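# Roll the red die to six up on the mat

## Task

Get the red die lying completely on the mat with its 6 face pointing up. Every other die must still show the same top number it shows now. All dice must rest flat. A result that holds only because the robot is touching or supporting something does not count. When finished, open the grippers and move them away.

## Robot and tools

ROBOT. Two six-joint arms, left_arm and right_arm, each ending in a parallel two-finger gripper that opens to 50 mm. Base positions in the scene frame: left_arm at (+0.053, +0.402, 0) m, right_arm at (+0.044, -0.338, 0) m, each yawed only slightly. Joint load limits: 141 N m for the shoulder and elbow joints, 26.3 N m for the three wrist joints; a held object adds load.

FRAMES. The scene frame has its origin on the table top midway between the arms. +z is up, +x points out across the table, and left_arm sits on the +y side. The arm names do not refer to sides of any image. Each gripper has its own axes: the fingers extend along its +z and close along its x. end_effector_position is the point between the pads; the fingertips go 17.5 mm further along +z. A pure rotation pivots about that point, which lies 25 mm off the last joint's axis toward the gripper's -y. A flat block juts about 9 cm toward -y from that axis and rotates with the gripper, so watch its clearance.

ROW LAYOUT. Every moving command uses one row of 18 numbers, each in [-1, 1], covering both arms even if one is idle: left dx, dy, dz, rx, ry, rz, left gripper position, force_limit, speed, then the same nine for right. dx to rz are an offset, not a pose: they are measured in that gripper's own axes from its measured pose at the start of the command. Scale: 1.0 equals 0.6 m for dx, dy, dz and 180 degrees for the rotation vector rx, ry, rz. The three gripper numbers are absolute settings: position +1 is fully open, about -0.65 brings the pads together, and -1 means close until something stops the fingers. force_limit per pad: -1 about 20 N, 0 about 102 N, +1 about 185 N (actual grip may be up to 17 % more). speed of the finger gap: -1 20 mm/s, 0 85 mm/s, +1 150 mm/s. A 0 is a real setting, so to leave a gripper unchanged repeat its previous three numbers. New force_limit or speed only apply once position changes by at least 0.01; to loosen a grip, open first.

execute_actions(actions): a list of up to 15 actions; each action is a list of up to 15 rows, one row per 1/30 s control step, filling 0.5 s. A shorter action repeats its final row. All rows in an action are offsets from the pose at that action's start (for a call's first action, the last pose a result reported), not from the preceding row. Each step the command is clipped to within 100 mm and 16 degrees of the measured pose, and after the action the arm stops at its last clipped pose, so large displacements need several actions. An empty list just returns the state and images. To hold an arm still, send the offset back to where it should be in the first call, then zeros.

move(target, speed, stop_force, blocking): target is one 18-number row as above; its pose part is an offset from the pose in the latest result that showed one. Both grippers follow straight lines, ending together, over 0.5 to 10 s (cut off at 10 s). speed in m/s, 0.002 to 0.5, default 0.25; rotation limited to twice that in rad/s. Finger settings are sent at the start. stop_force in N, 9 to 40, shared by both arms: an arm's path ends when its wrist sensor feels that much extra push against the motion, then backs off slightly and holds. Use it only when moving slowly, not in the first 0.2 s, not when the gripper rotates during the move, and not when lifting away from something it presses. A target within 1.5 mm and 0.5 degrees counts as stationary. blocking=false returns after 0.5 s while motion continues; then use wait or stop before other motion. Paths do not avoid obstacles or the other arm and may overshoot speed near full reach.

wait(seconds), 0 to 10: lets time pass holding last commands. stop(): brakes a running move. zoom_image(camera, region): camera is cam_low (672x504), cam_left_wrist or cam_right_wrist (616x616); region [x0, y0, x1, y1] in pixels from the top-left, at most 504 by 504. read_manual(section) returns licence text only. finished_scene(scene) ends the scene for good.

RESULTS. The state line gives each gripper's position (m), quaternion wxyz and velocities in the scene frame; reported positions may be slightly off at long reach. Hand target lines show where each arm is being driven. pose unreachable means the clearance check altered a command. Step readings list positions; HELD marks a held-back step. The move: line gives each arm's ending: done, off_target, moving, held, fault, or contact (stop_force triggered); limits=paced means clipping, limits=held means blocked steps, after which the arm may jump fast. object_status: 0 moving, 1 stopped while opening, 2 stopped while closing (holding), 3 at target or pads met. Opening in mm is about (250 - position_measured) x 0.202. Wrist force and torque are in the end effector's axes, include offsets up to about 4 N and noise, saturate near 50 N; pushing on a surface reads as force pointing back into the arm. Joint torques are noisy and offset. MOTOR HOT appears from 70 degrees C; at 85 the arm is braked until cool.

AVOID. Arms are stiff: driving even slightly past a firm contact can cause a torque fault or a 150 N force fault, freezing that arm for 10 s. Approach contacts slowly, with stop_force. Keep the arms from hitting each other. Do not knock or drop anything off the table, and avoid slams, drops and slips. Brief outside tugs on held items or nudges to loose items may happen.

Each tool is called after "Request:" by a JSON object that holds its "name" and its "arguments", one argument or row to a line.

## Session

Request:
{"name": "execute_actions", "arguments": {
  "actions": []
}}

Scene clock: 0.00 s.
left_arm: end_effector_position=(+0.2129, +0.1688, +0.1491) position_measured=3 object_status=3 end_effector_quat_wxyz=(-0.318, -0.008, +0.938, -0.134) end_effector_velocity=(+0.000, -0.000, +0.000) end_effector_angular_velocity=(-0.001, +0.000, +0.001) | right_arm: end_effector_position=(+0.1199, -0.0139, +0.1681) position_measured=3 object_status=3 end_effector_quat_wxyz=(-0.073, +0.844, -0.401, +0.348) end_effector_velocity=(-0.000, -0.000, -0.000) end_effector_angular_velocity=(-0.001, +0.001, -0.001)
Joint positions: left_arm=[-0.862 -1.846  2.359 -1.791 -2.223 -2.291] | right_arm=[ 5.609 -1.339 -2.214 -1.778  1.16  -1.432]
Joint velocities: left_arm=[ 0.    -0.001  0.     0.    -0.001 -0.   ] | right_arm=[ 0.    -0.     0.    -0.     0.001  0.   ]
Joint torques (N m, as the arm reports them, + toward a larger angle): no reading
Wrist force (N, on the end effector, along its own x y z axes, offset not removed): no reading
Wrist torque (N m, same axes, about the end effector's origin, offset not removed): no reading
Hand target (left_arm): +0.213, +0.169, +0.149; -0.318, -0.008, +0.938, -0.134
Hand target (right_arm): +0.120, -0.014, +0.168; -0.073, +0.844, -0.401, +0.348

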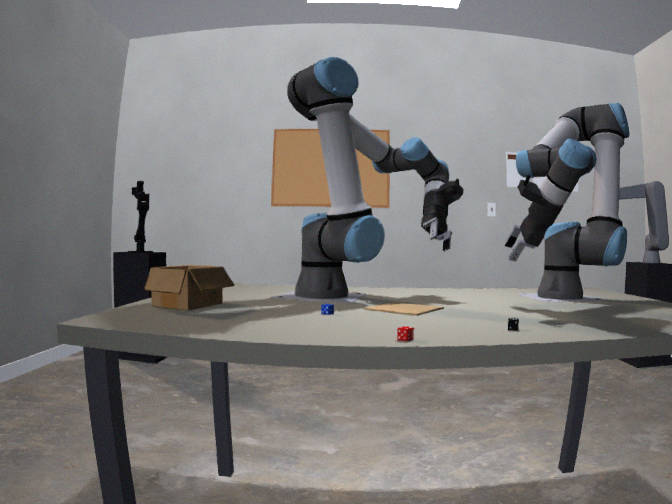

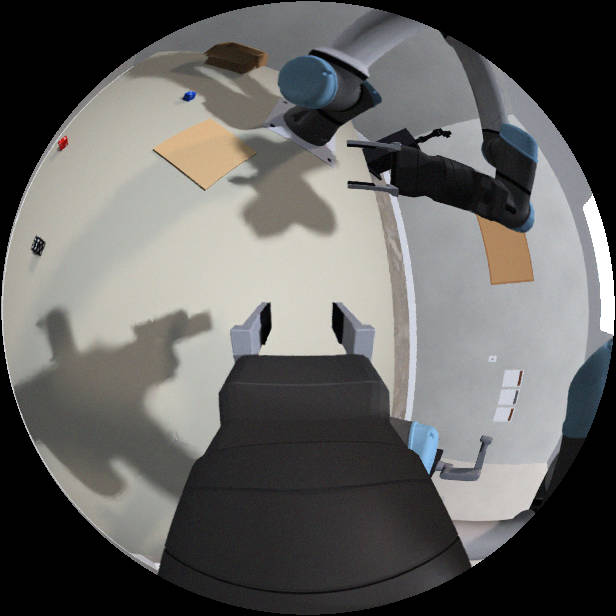

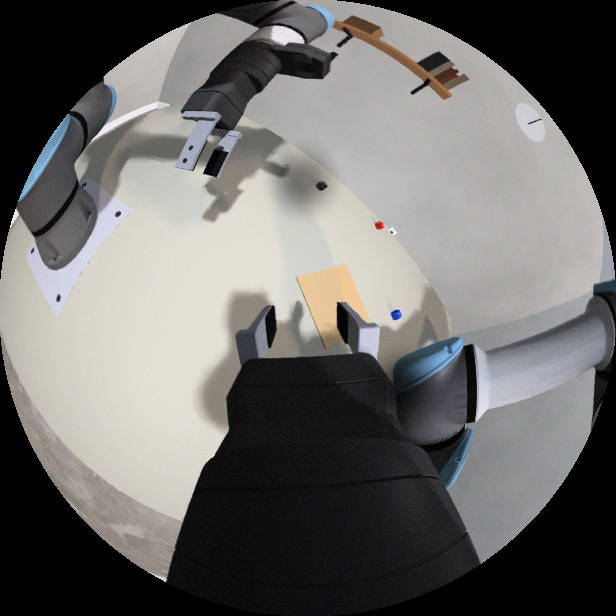

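Request:
{"name": "zoom_image", "arguments": {
  "camera": "cam_low",
  "region": [300, 290, 540, 360]
}}

Request:
{"name": "zoom_image", "arguments": {
  "camera": "cam_low",
  "region": [385, 318, 425, 348]
}}

Region (300, 290, 540, 360) of cam_low's 672x504 image, scaled by 2.100, with more detail than that image has; it fills the top 147 rows of this view, and the rest is white.

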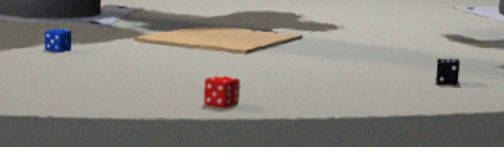

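Region (385, 318, 425, 348) of cam_low's 672x504 image, scaled by 12.600, with more detail than that image has; it fills the top 378 rows of this view, and the rest is white.

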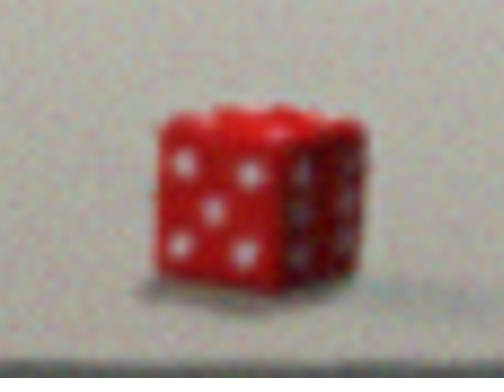

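Request:
{"name": "move", "arguments": {
  "target": [0,0.2,-0.05,0,0,0,1,0,0,0.574,-0.245,0.355,-0.049,-0.234,-0.269,1,-0.5,0]
}}

Scene clock: 18.70 s.
left_arm: end_effector_position=(+0.2186, +0.2922, +0.1423) position_measured=3 object_status=3 end_effector_quat_wxyz=(-0.319, -0.008, +0.938, -0.134) end_effector_velocity=(+0.000, +0.000, -0.000) end_effector_angular_velocity=(-0.000, +0.001, -0.000) | right_arm: end_effector_position=(+0.4993, -0.1995, +0.2489) position_measured=3 object_status=3 end_effector_quat_wxyz=(-0.001, +1.000, -0.001, -0.001) end_effector_velocity=(+0.002, -0.001, +0.001) end_effector_angular_velocity=(-0.002, +0.013, +0.009)
Joint positions: left_arm=[-0.528 -1.915  2.367 -1.523 -2.092 -1.921] | right_arm=[ 3.879 -1.486 -1.821 -1.407  1.573 -4.18 ]
Joint velocities: left_arm=[ 0.002  0.001 -0.     0.001  0.001  0.002] | right_arm=[-0.007 -0.014  0.017 -0.016  0.005 -0.016]
Joint torques (N m, as the arm reports them, + toward a larger angle): left_arm=[  6.13   1.42 -34.97  -0.04   0.98   2.76] | right_arm=[-7.83 13.11 38.58  0.85  1.96 -1.5 ]
Wrist force (N, on the end effector, along its own x y z axes, offset not removed): left_arm=[-0.4 -1.0 -1.6] | right_arm=[-0.8 0.0 0.1]
Wrist torque (N m, same axes, about the end effector's origin, offset not removed): left_arm=[-0.28 0.00 -0.21] | right_arm=[0.08 0.28 0.07]
Hand target (left_arm): +0.219, +0.292, +0.142; -0.319, -0.008, +0.938, -0.134
Hand target (right_arm): +0.500, -0.200, +0.249; -0.001, +1.000, -0.000, -0.002
Off the commanded pose (left_arm): 0.000 m, 0 deg.
Off the commanded pose (right_arm): 0.002 m, 0 deg.
move: done

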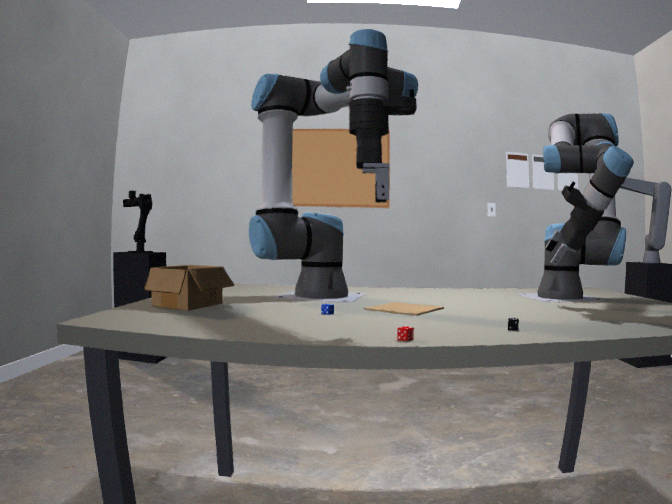

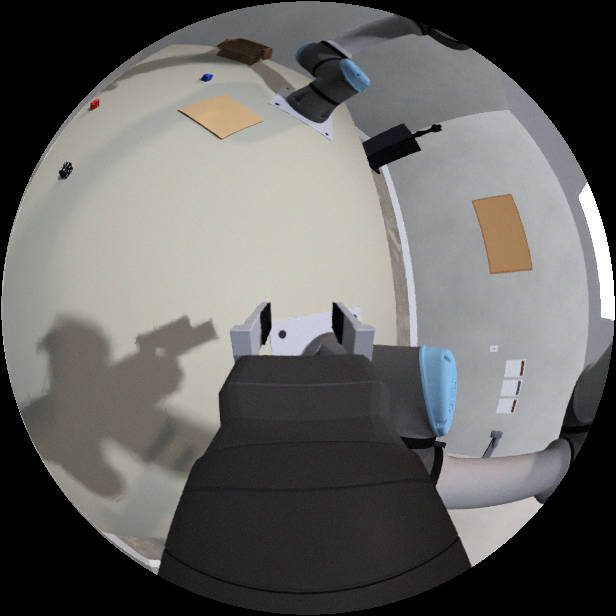

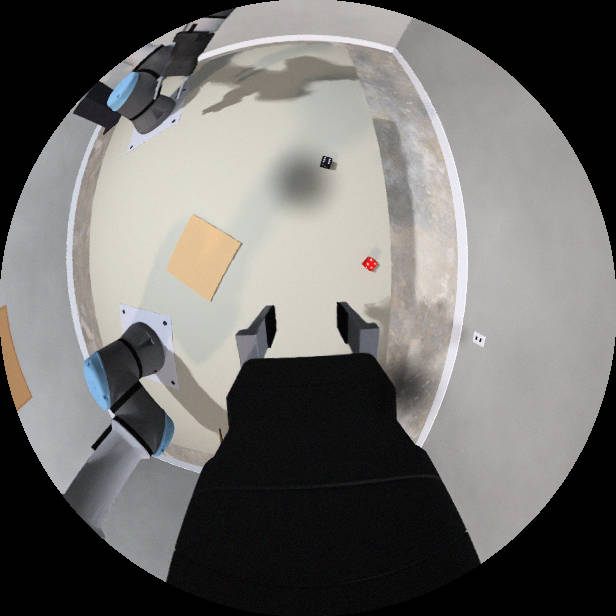

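Request:
{"name": "move", "arguments": {
  "target": [0,0,0,0,0,0,1,0,0,0.2,-0.03,0.27,0,0,0.14,1,-0.5,0]
}}

Request:
{"name": "zoom_image", "arguments": {
  "camera": "cam_right_wrist",
  "region": [230, 220, 390, 360]
}}

Scene clock: 25.20 s.
left_arm: end_effector_position=(+0.2186, +0.2922, +0.1423) position_measured=3 object_status=3 end_effector_quat_wxyz=(-0.319, -0.008, +0.938, -0.134) end_effector_velocity=(-0.000, -0.000, +0.000) end_effector_angular_velocity=(-0.001, +0.001, +0.000) | right_arm: end_effector_position=(+0.6188, -0.1815, +0.0871) position_measured=3 object_status=3 end_effector_quat_wxyz=(-0.001, +0.976, -0.219, -0.001) end_effector_velocity=(+0.002, +0.000, -0.002) end_effector_angular_velocity=(-0.000, -0.000, -0.004)
Joint positions: left_arm=[-0.528 -1.915  2.367 -1.523 -2.092 -1.921] | right_arm=[ 3.812 -1.886 -1.81  -1.016  1.573 -3.808]
Joint velocities: left_arm=[-0.     0.     0.    -0.    -0.001  0.   ] | right_arm=[-0.001 -0.005  0.003  0.003 -0.     0.004]
Joint torques (N m, as the arm reports them, + toward a larger angle): left_arm=[ -7.48 -12.52 -23.43  -4.17  -3.55  -2.17] | right_arm=[-9.04 29.55 33.34  5.65 -1.98  1.34]
Wrist force (N, on the end effector, along its own x y z axes, offset not removed): left_arm=[-0.6 -0.5 -2.9] | right_arm=[-0.7 0.4 0.5]
Wrist torque (N m, same axes, about the end effector's origin, offset not removed): left_arm=[-0.29 0.03 -0.18] | right_arm=[0.21 0.15 0.07]
Hand target (left_arm): +0.219, +0.292, +0.142; -0.319, -0.008, +0.938, -0.134
Hand target (right_arm): +0.619, -0.181, +0.087; -0.001, +0.976, -0.219, -0.001
Off the commanded pose (left_arm): 0.000 m, 0 deg.
Off the commanded pose (right_arm): 0.000 m, 0 deg.
move: done

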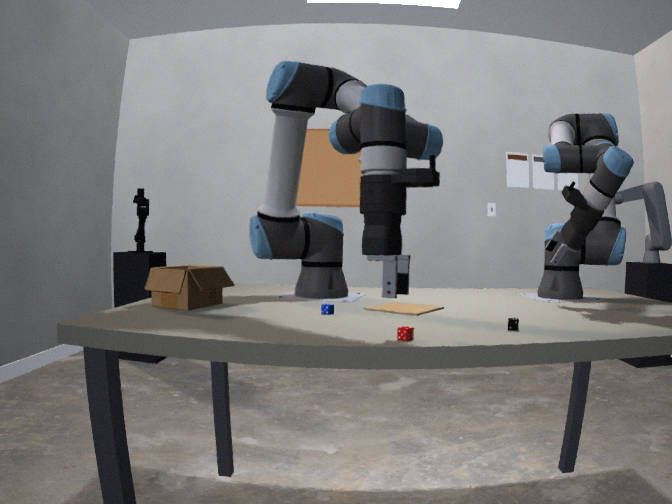

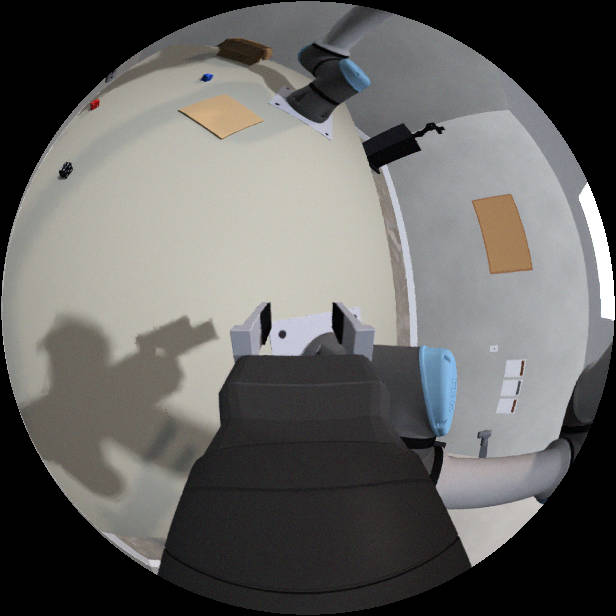

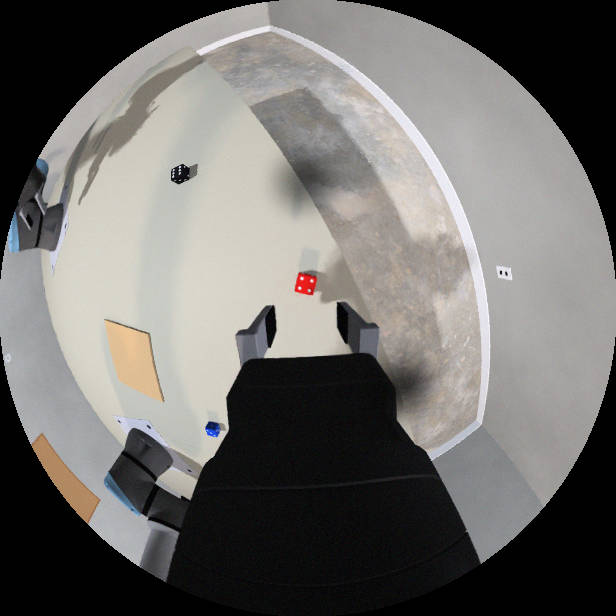

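Region (230, 220, 390, 360) of cam_right_wrist's 616x616 image, scaled by 3.150, with more detail than that image has; it fills the top 441 rows of this view, and the rest is white.

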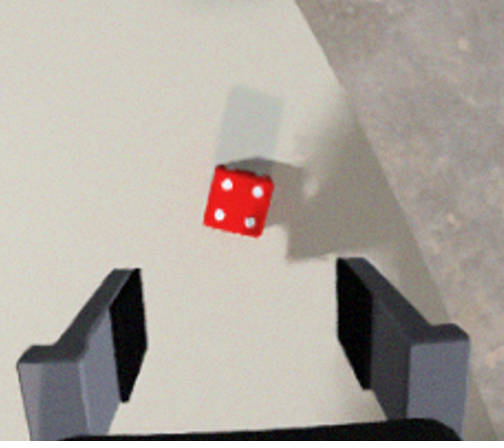

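Request:
{"name": "move", "arguments": {
  "target": [0,0,0,0,0,0,1,0,0,0,-0.027,0.075,0,0,0.083,1,-0.5,0]
}}

Request:
{"name": "zoom_image", "arguments": {
  "camera": "cam_right_wrist",
  "region": [230, 220, 390, 360]
}}

Request:
{"name": "zoom_image", "arguments": {
  "camera": "cam_low",
  "region": [350, 270, 460, 350]
}}

Scene clock: 33.50 s.
left_arm: end_effector_position=(+0.2186, +0.2922, +0.1423) position_measured=3 object_status=3 end_effector_quat_wxyz=(-0.319, -0.008, +0.938, -0.134) end_effector_velocity=(+0.000, +0.000, -0.000) end_effector_angular_velocity=(+0.001, +0.000, +0.000) | right_arm: end_effector_position=(+0.6256, -0.1669, +0.0425) position_measured=3 object_status=3 end_effector_quat_wxyz=(-0.000, +0.939, -0.343, -0.001) end_effector_velocity=(+0.001, +0.001, -0.002) end_effector_angular_velocity=(-0.001, -0.002, -0.015)
Joint positions: left_arm=[-0.528 -1.915  2.367 -1.523 -2.092 -1.921] | right_arm=[ 3.839 -1.96  -1.842 -0.912  1.573 -3.522]
Joint velocities: left_arm=[ 0.  0.  0. -0.  0. -0.] | right_arm=[ 0.002 -0.004 -0.002  0.008 -0.002  0.017]
Joint torques (N m, as the arm reports them, + toward a larger angle): left_arm=[ -6.14  -3.76 -15.94  -4.18  -3.27  -2.32] | right_arm=[ 8.93 30.11  8.84  5.64 -2.    1.41]
Wrist force (N, on the end effector, along its own x y z axes, offset not removed): left_arm=[-0.8 0.3 -2.2] | right_arm=[-0.5 -0.6 0.4]
Wrist torque (N m, same axes, about the end effector's origin, offset not removed): left_arm=[-0.10 0.05 -0.12] | right_arm=[-0.01 0.10 0.04]
Hand target (left_arm): +0.219, +0.292, +0.142; -0.319, -0.008, +0.938, -0.134
Hand target (right_arm): +0.626, -0.167, +0.042; -0.000, +0.939, -0.344, -0.001
Off the commanded pose (left_arm): 0.000 m, 0 deg.
Off the commanded pose (right_arm): 0.000 m, 0 deg.
move: done

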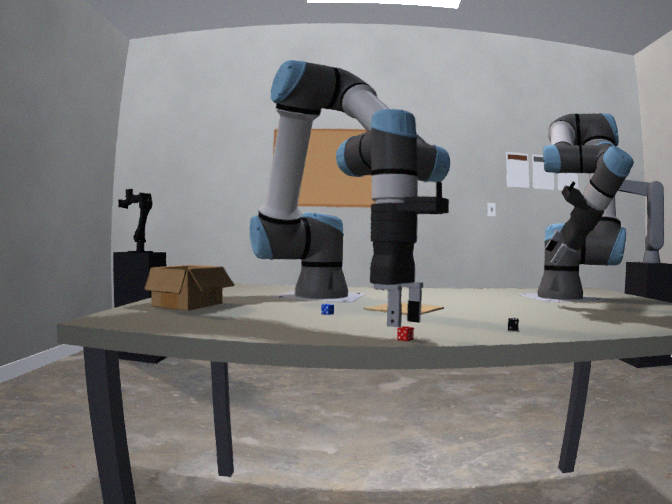

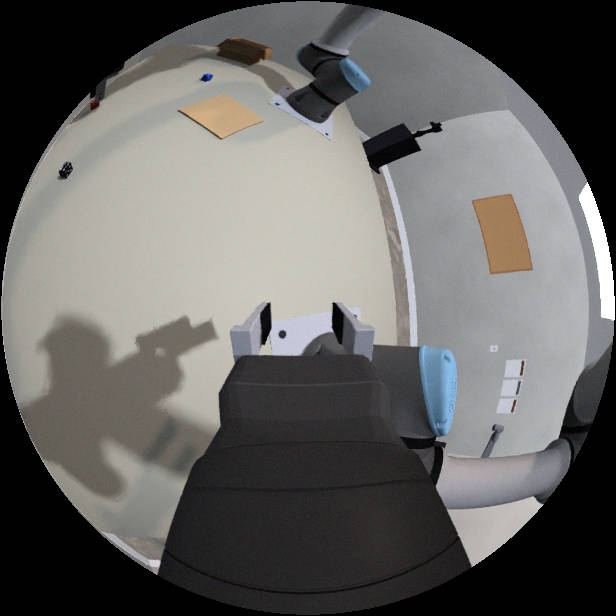

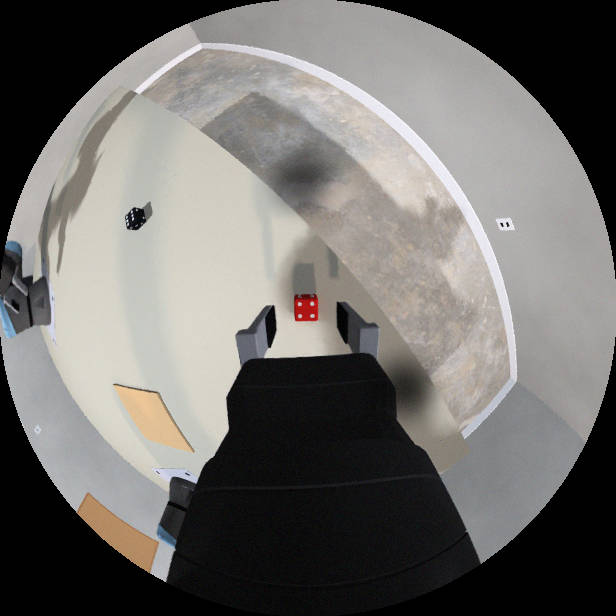

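Region (230, 220, 390, 360) of cam_right_wrist's 616x616 image, scaled by 3.150, with more detail than that image has; it fills the top 441 rows of this view, and the rest is white.

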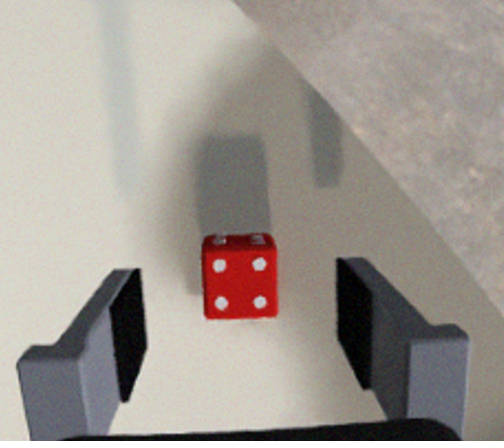

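Region (350, 270, 460, 350) of cam_low's 672x504 image, scaled by 4.582, with more detail than that image has; it fills the top 367 rows of this view, and the rest is white.

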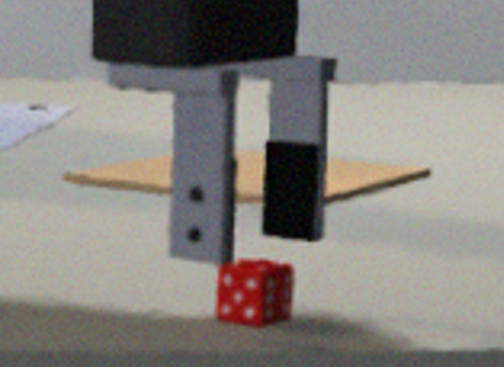

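Request:
{"name": "move", "arguments": {
  "target": [0,0,0,0,0,0,1,0,0,0,-0.03,0.024,-0.25,0,0,1,-0.5,0]
}}

Request:
{"name": "zoom_image", "arguments": {
  "camera": "cam_low",
  "region": [360, 280, 460, 350]
}}

Scene clock: 42.77 s.
left_arm: end_effector_position=(+0.2186, +0.2922, +0.1423) position_measured=3 object_status=3 end_effector_quat_wxyz=(-0.319, -0.008, +0.938, -0.134) end_effector_velocity=(+0.000, -0.000, +0.000) end_effector_angular_velocity=(-0.001, +0.000, +0.001) | right_arm: end_effector_position=(+0.6372, -0.1532, +0.0283) position_measured=3 object_status=3 end_effector_quat_wxyz=(+0.358, +0.868, -0.316, -0.132) end_effector_velocity=(+0.000, +0.000, -0.000) end_effector_angular_velocity=(-0.010, +0.011, -0.001)
Joint positions: left_arm=[-0.528 -1.915  2.367 -1.523 -2.092 -1.921] | right_arm=[ 3.944 -2.43  -1.055 -1.992  1.379 -3.34 ]
Joint velocities: left_arm=[ 0.001  0.    -0.    -0.    -0.001  0.   ] | right_arm=[ 0.    -0.013  0.02  -0.021 -0.001  0.002]
Joint torques (N m, as the arm reports them, + toward a larger angle): left_arm=[ -5.26 -13.26 -20.9   -3.89  -3.31  -2.53] | right_arm=[ 8.81 47.44 31.95 -1.88 -2.24  1.05]
Wrist force (N, on the end effector, along its own x y z axes, offset not removed): left_arm=[1.0 -0.3 -2.2] | right_arm=[-0.4 -1.2 -0.7]
Wrist torque (N m, same axes, about the end effector's origin, offset not removed): left_arm=[-0.20 -0.31 -0.16] | right_arm=[-0.05 0.14 0.04]
Hand target (left_arm): +0.219, +0.292, +0.142; -0.319, -0.008, +0.938, -0.134
Hand target (right_arm): +0.637, -0.153, +0.028; +0.359, +0.868, -0.316, -0.132
Off the commanded pose (left_arm): 0.000 m, 0 deg.
Off the commanded pose (right_arm): 0.000 m, 0 deg.
move: done

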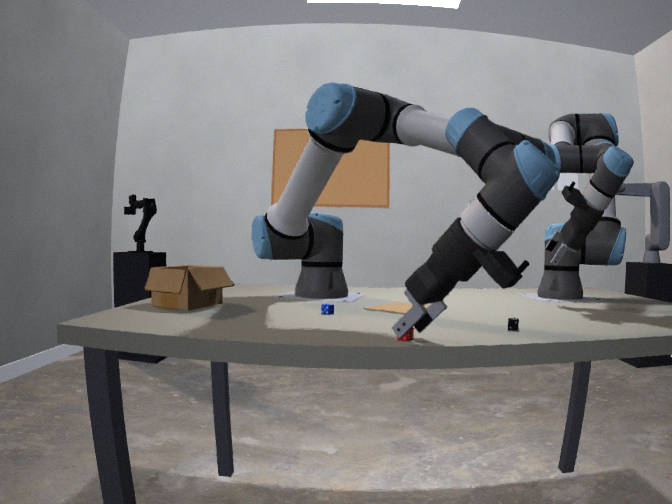

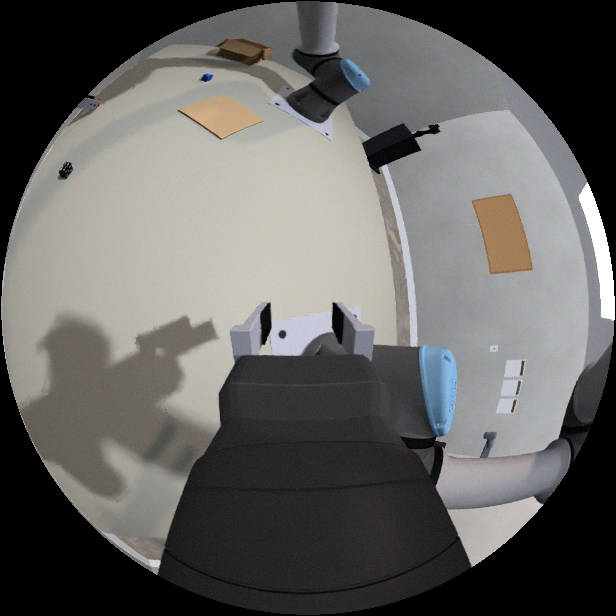

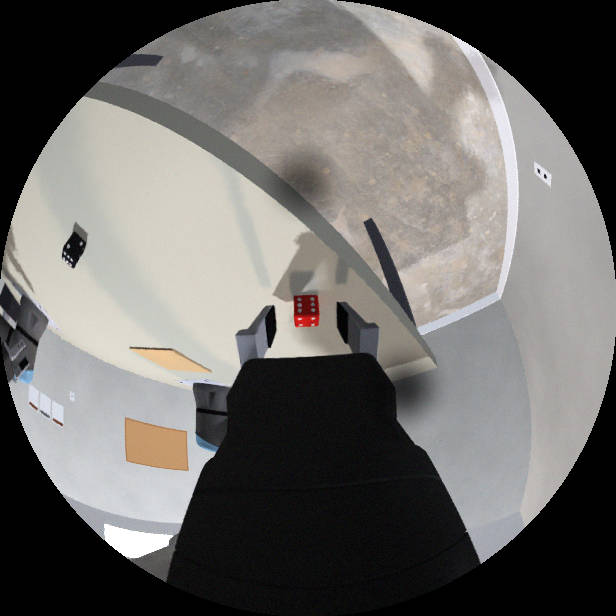

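Region (360, 280, 460, 350) of cam_low's 672x504 image, scaled by 5.040, with more detail than that image has; it fills the top 353 rows of this view, and the rest is white.

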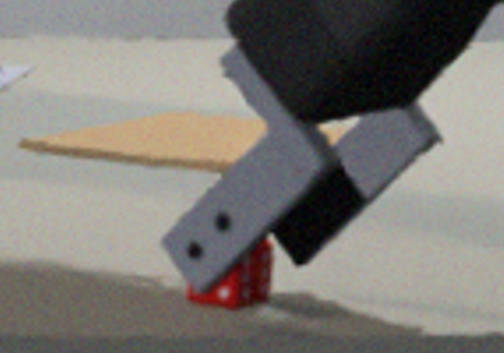

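Request:
{"name": "move", "arguments": {
  "target": [0,0,0,0,0,0,1,0,0,0,-0.0075,0.005,0,0,0,1,-0.5,0],
  "speed": 0.03
}}

Request:
{"name": "move", "arguments": {
  "target": [0,0,0,0,0,0,1,0,0,0,0,0,0,0,0,-1,-0.5,0]
}}

Request:
{"name": "zoom_image", "arguments": {
  "camera": "cam_low",
  "region": [370, 300, 440, 350]
}}

Scene clock: 48.63 s.
left_arm: end_effector_position=(+0.2186, +0.2922, +0.1423) position_measured=3 object_status=3 end_effector_quat_wxyz=(-0.319, -0.008, +0.938, -0.134) end_effector_velocity=(-0.000, -0.000, -0.000) end_effector_angular_velocity=(-0.000, +0.000, -0.001) | right_arm: end_effector_position=(+0.6379, -0.1524, +0.0233) position_measured=3 object_status=3 end_effector_quat_wxyz=(+0.358, +0.868, -0.317, -0.132) end_effector_velocity=(+0.000, +0.000, -0.002) end_effector_angular_velocity=(-0.000, -0.002, -0.000)
Joint positions: left_arm=[-0.528 -1.915  2.367 -1.523 -2.092 -1.921] | right_arm=[ 3.945 -2.437 -1.055 -1.985  1.38  -3.34 ]
Joint velocities: left_arm=[-0.001  0.     0.    -0.    -0.     0.   ] | right_arm=[ 0.    -0.003 -0.001  0.005 -0.     0.001]
Joint torques (N m, as the arm reports them, + toward a larger angle): left_arm=[ -5.54 -12.23 -11.98  -3.77  -3.4   -2.4 ] | right_arm=[ 9.27 48.33 10.06  3.11  1.81 -1.14]
Wrist force (N, on the end effector, along its own x y z axes, offset not removed): left_arm=[-0.7 -0.6 -3.0] | right_arm=[0.2 -1.2 -0.5]
Wrist torque (N m, same axes, about the end effector's origin, offset not removed): left_arm=[-0.32 0.04 -0.17] | right_arm=[-0.14 0.11 -0.08]
Hand target (left_arm): +0.219, +0.292, +0.142; -0.319, -0.008, +0.938, -0.134
Hand target (right_arm): +0.638, -0.152, +0.023; +0.358, +0.868, -0.316, -0.132
Off the commanded pose (left_arm): 0.000 m, 0 deg.
Off the commanded pose (right_arm): 0.000 m, 0 deg.
move: done

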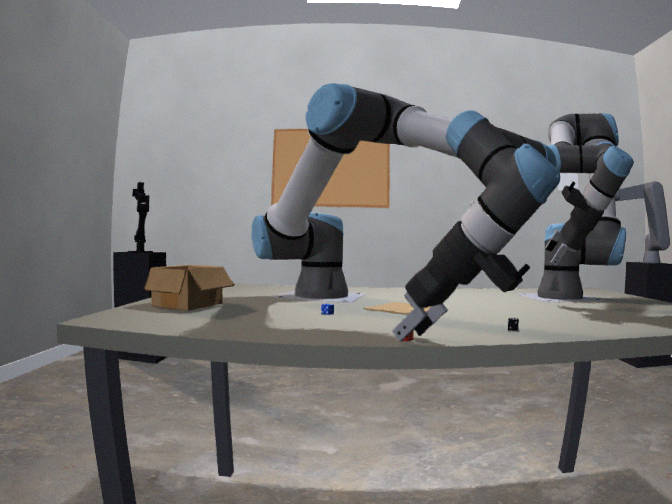

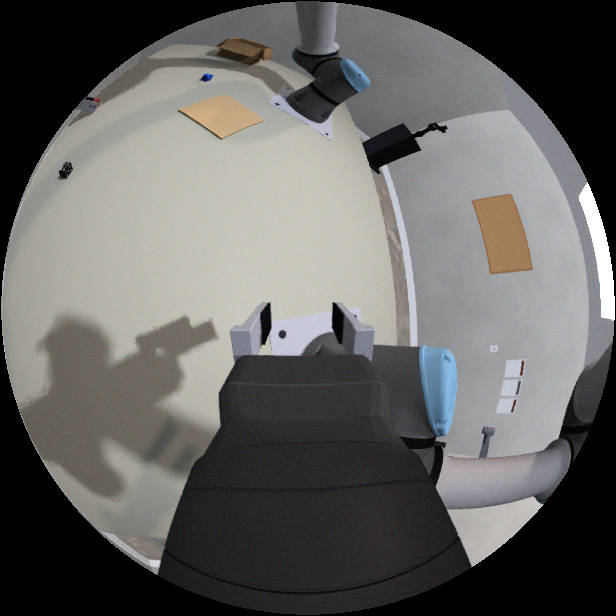

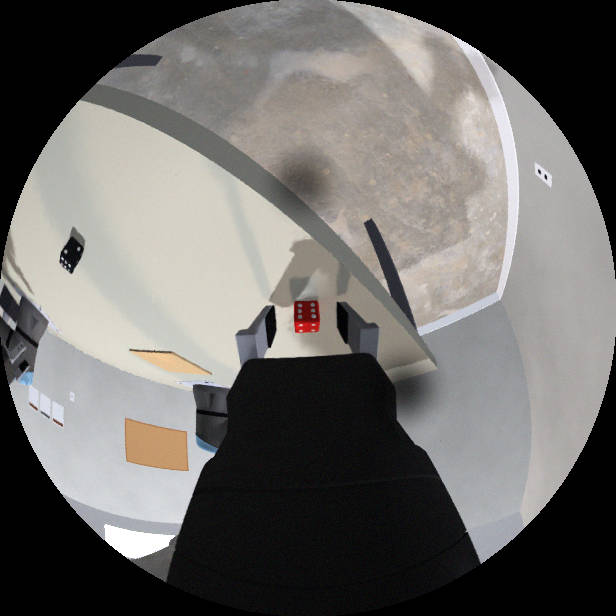

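Scene clock: 49.23 s.
left_arm: end_effector_position=(+0.2186, +0.2922, +0.1423) position_measured=3 object_status=3 end_effector_quat_wxyz=(-0.319, -0.008, +0.938, -0.134) end_effector_velocity=(-0.000, -0.000, -0.000) end_effector_angular_velocity=(+0.001, +0.002, -0.000) | right_arm: end_effector_position=(+0.6379, -0.1524, +0.0232) position_measured=162 object_status=2 end_effector_quat_wxyz=(+0.358, +0.868, -0.317, -0.132) end_effector_velocity=(-0.000, -0.000, +0.000) end_effector_angular_velocity=(-0.000, +0.000, -0.001)
Joint positions: left_arm=[-0.528 -1.915  2.367 -1.523 -2.092 -1.921] | right_arm=[ 3.945 -2.437 -1.055 -1.985  1.38  -3.34 ]
Joint velocities: left_arm=[-0.     0.002  0.    -0.    -0.     0.   ] | right_arm=[-0.     0.     0.    -0.001  0.001  0.001]
Joint torques (N m, as the arm reports them, + toward a larger angle): left_arm=[ -5.98 -10.93 -12.51  -3.58  -3.38  -2.08] | right_arm=[ 8.12 57.96 16.81 -1.91  1.24 -0.99]
Wrist force (N, on the end effector, along its own x y z axes, offset not removed): left_arm=[-1.5 -0.7 -2.6] | right_arm=[-0.1 0.8 -2.0]
Wrist torque (N m, same axes, about the end effector's origin, offset not removed): left_arm=[-0.25 0.13 -0.10] | right_arm=[0.23 0.19 0.15]
Hand target (left_arm): +0.219, +0.292, +0.142; -0.319, -0.008, +0.938, -0.134
Hand target (right_arm): +0.638, -0.152, +0.023; +0.358, +0.868, -0.317, -0.132
Off the commanded pose (left_arm): 0.000 m, 0 deg.
Off the commanded pose (right_arm): 0.000 m, 0 deg.
move: done

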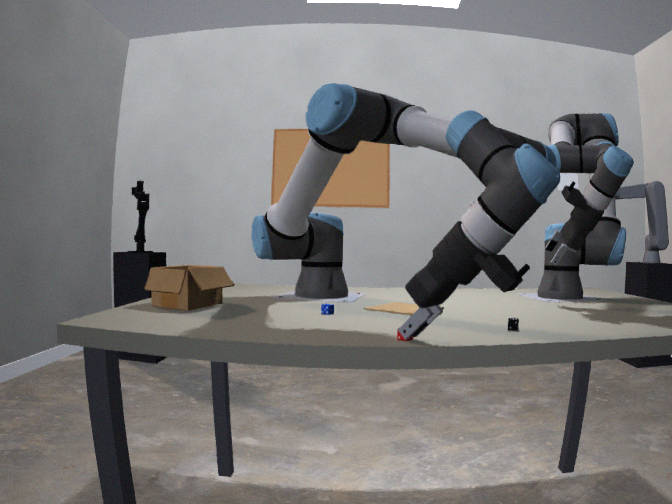

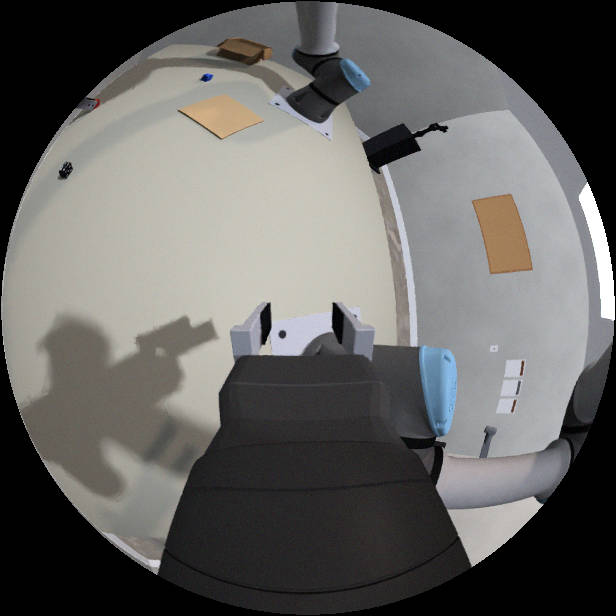

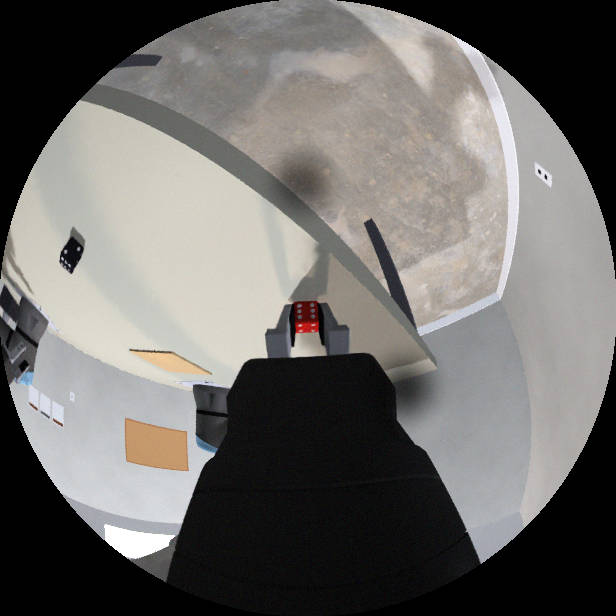

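Region (370, 300, 440, 350) of cam_low's 672x504 image, scaled by 7.200, with more detail than that image has; it fills the top 360 rows of this view, and the rest is white.

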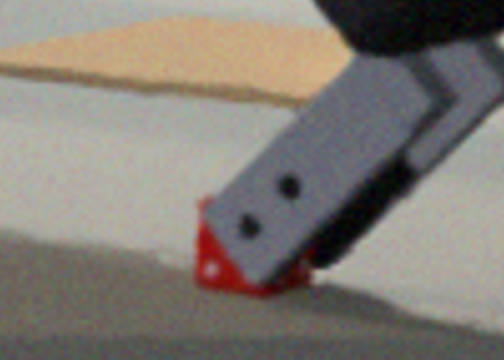

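Request:
{"name": "move", "arguments": {
  "target": [0,0,0,0,0,0,1,0,0,-0.239,0.1645,0.070,0,0,0.5,-1,-0.5,0],
  "speed": 0.4
}}

Request:
{"name": "move", "arguments": {
  "target": [0,0,0,0,0,0,1,0,0,0.0997,0.239,0.135,0,0,0.5,-1,-0.5,0],
  "speed": 0.4
}}

Request:
{"name": "zoom_image", "arguments": {
  "camera": "cam_low",
  "region": [350, 250, 470, 330]
}}

Scene clock: 62.07 s.
left_arm: end_effector_position=(+0.2186, +0.2922, +0.1423) position_measured=3 object_status=3 end_effector_quat_wxyz=(-0.319, -0.008, +0.938, -0.134) end_effector_velocity=(-0.000, -0.000, +0.000) end_effector_angular_velocity=(-0.000, +0.000, -0.000) | right_arm: end_effector_position=(+0.4643, -0.1364, +0.0634) position_measured=162 object_status=2 end_effector_quat_wxyz=(-0.347, -0.391, +0.837, -0.160) end_effector_velocity=(-0.001, -0.000, +0.000) end_effector_angular_velocity=(-0.007, -0.009, -0.007)
Joint positions: left_arm=[-0.528 -1.915  2.367 -1.523 -2.092 -1.921] | right_arm=[ 4.164 -2.109 -1.569 -1.818  1.533 -1.613]
Joint velocities: left_arm=[-0.  0.  0.  0. -0.  0.] | right_arm=[ 0.002  0.002 -0.003  0.002 -0.002  0.015]
Joint torques (N m, as the arm reports them, + toward a larger angle): left_arm=[ -6.44 -10.73 -12.13  -3.54  -3.13  -2.4 ] | right_arm=[ 7.05 48.46  9.61  2.81  1.91  1.46]
Wrist force (N, on the end effector, along its own x y z axes, offset not removed): left_arm=[-0.7 -1.0 -4.0] | right_arm=[-2.4 0.1 -0.5]
Wrist torque (N m, same axes, about the end effector's origin, offset not removed): left_arm=[-0.34 0.04 -0.13] | right_arm=[0.15 0.59 0.16]
Hand target (left_arm): +0.219, +0.292, +0.142; -0.319, -0.008, +0.938, -0.134
Hand target (right_arm): +0.464, -0.136, +0.063; -0.347, -0.390, +0.838, -0.160
Off the commanded pose (left_arm): 0.000 m, 0 deg.
Off the commanded pose (right_arm): 0.000 m, 0 deg.
move: done

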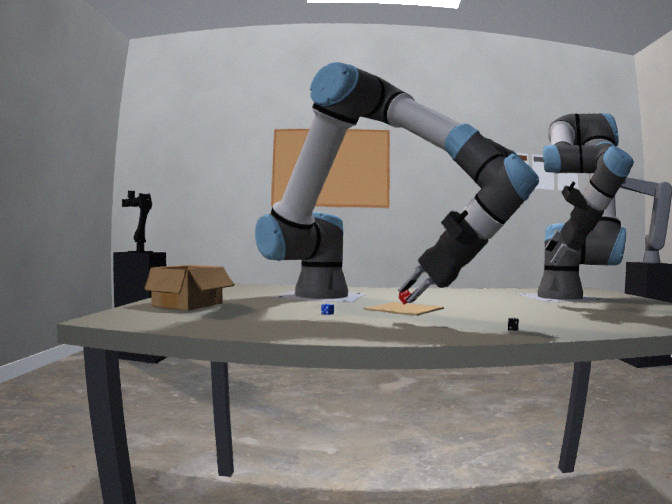

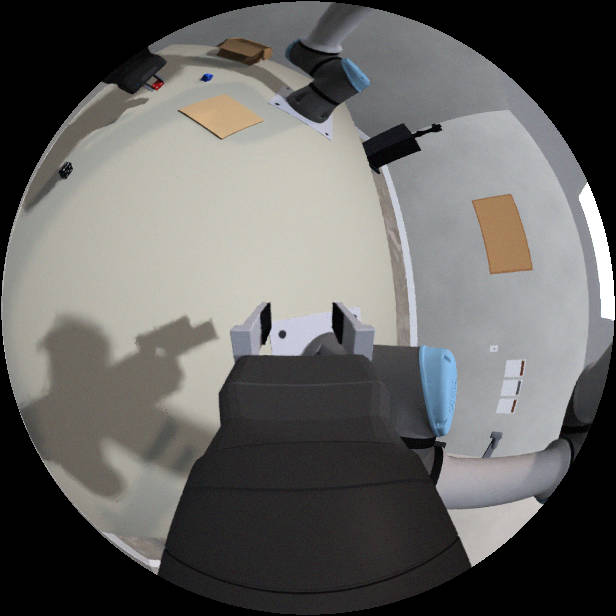

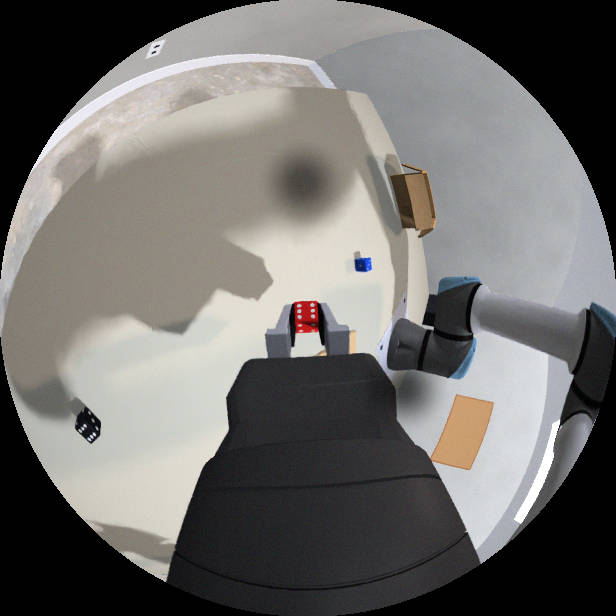

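Scene clock: 64.70 s.
left_arm: end_effector_position=(+0.2186, +0.2922, +0.1423) position_measured=3 object_status=3 end_effector_quat_wxyz=(-0.319, -0.008, +0.938, -0.134) end_effector_velocity=(+0.000, +0.000, -0.000) end_effector_angular_velocity=(+0.001, +0.000, -0.000) | right_arm: end_effector_position=(+0.2907, -0.1204, +0.0487) position_measured=162 object_status=2 end_effector_quat_wxyz=(-0.132, +0.315, +0.869, -0.358) end_effector_velocity=(-0.001, +0.000, -0.000) end_effector_angular_velocity=(-0.006, -0.009, -0.009)
Joint positions: left_arm=[-0.528 -1.915  2.367 -1.523 -2.092 -1.921] | right_arm=[ 4.378 -1.954 -1.922 -1.614  1.684  0.109]
Joint velocities: left_arm=[ 0.     0.001 -0.    -0.     0.001  0.   ] | right_arm=[ 0.002  0.002 -0.003  0.002 -0.     0.016]
Joint torques (N m, as the arm reports them, + toward a larger angle): left_arm=[ -5.53 -10.3  -14.09  -3.69  -3.33  -2.19] | right_arm=[ 8.54 39.54  3.77  2.95  2.05  1.25]
Wrist force (N, on the end effector, along its own x y z axes, offset not removed): left_arm=[-1.8 -0.5 -1.8] | right_arm=[0.8 0.8 -1.6]
Wrist torque (N m, same axes, about the end effector's origin, offset not removed): left_arm=[-0.21 0.17 -0.04] | right_arm=[0.11 -0.04 -0.02]
Hand target (left_arm): +0.219, +0.292, +0.142; -0.319, -0.008, +0.938, -0.134
Hand target (right_arm): +0.290, -0.120, +0.049; -0.132, +0.316, +0.868, -0.359
Off the commanded pose (left_arm): 0.000 m, 0 deg.
Off the commanded pose (right_arm): 0.000 m, 0 deg.
move: done

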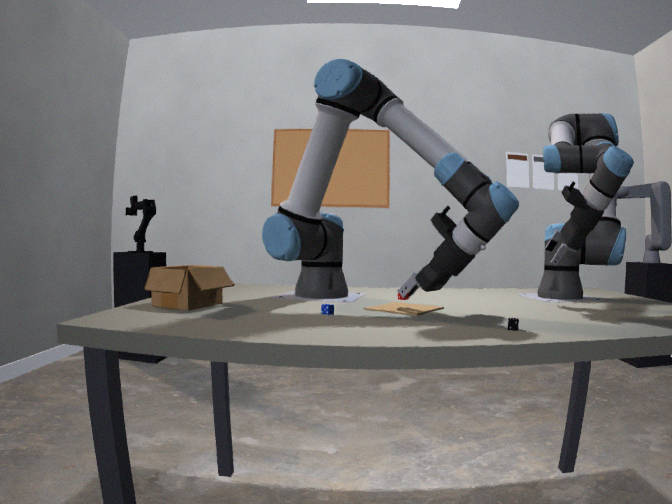

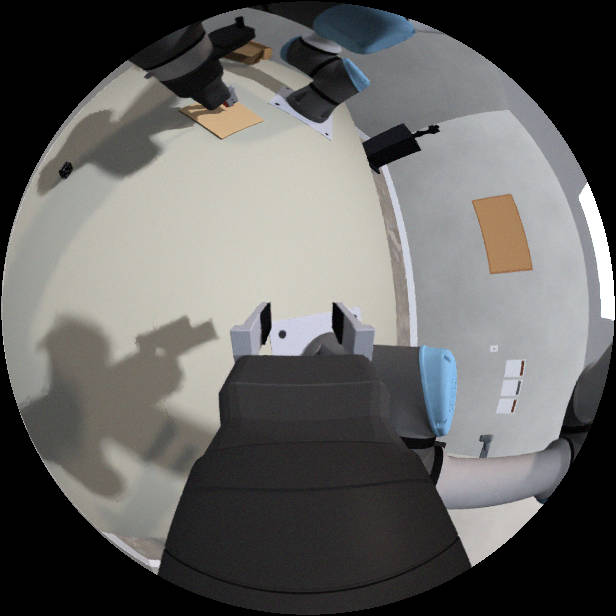

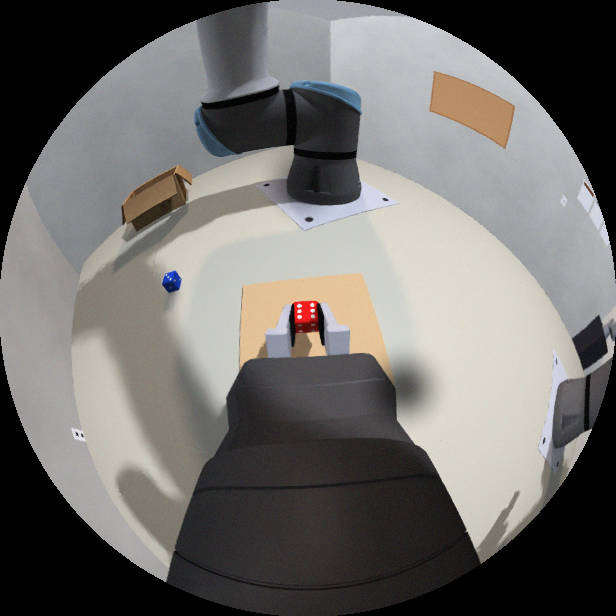

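Region (350, 250, 470, 330) of cam_low's 672x504 image, scaled by 4.200, with more detail than that image has.

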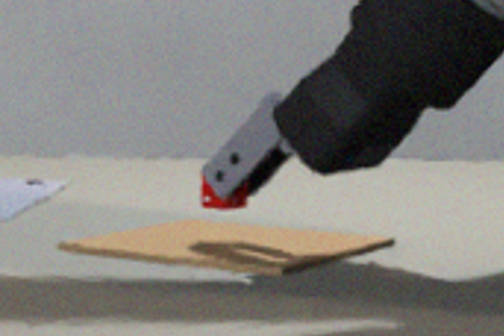

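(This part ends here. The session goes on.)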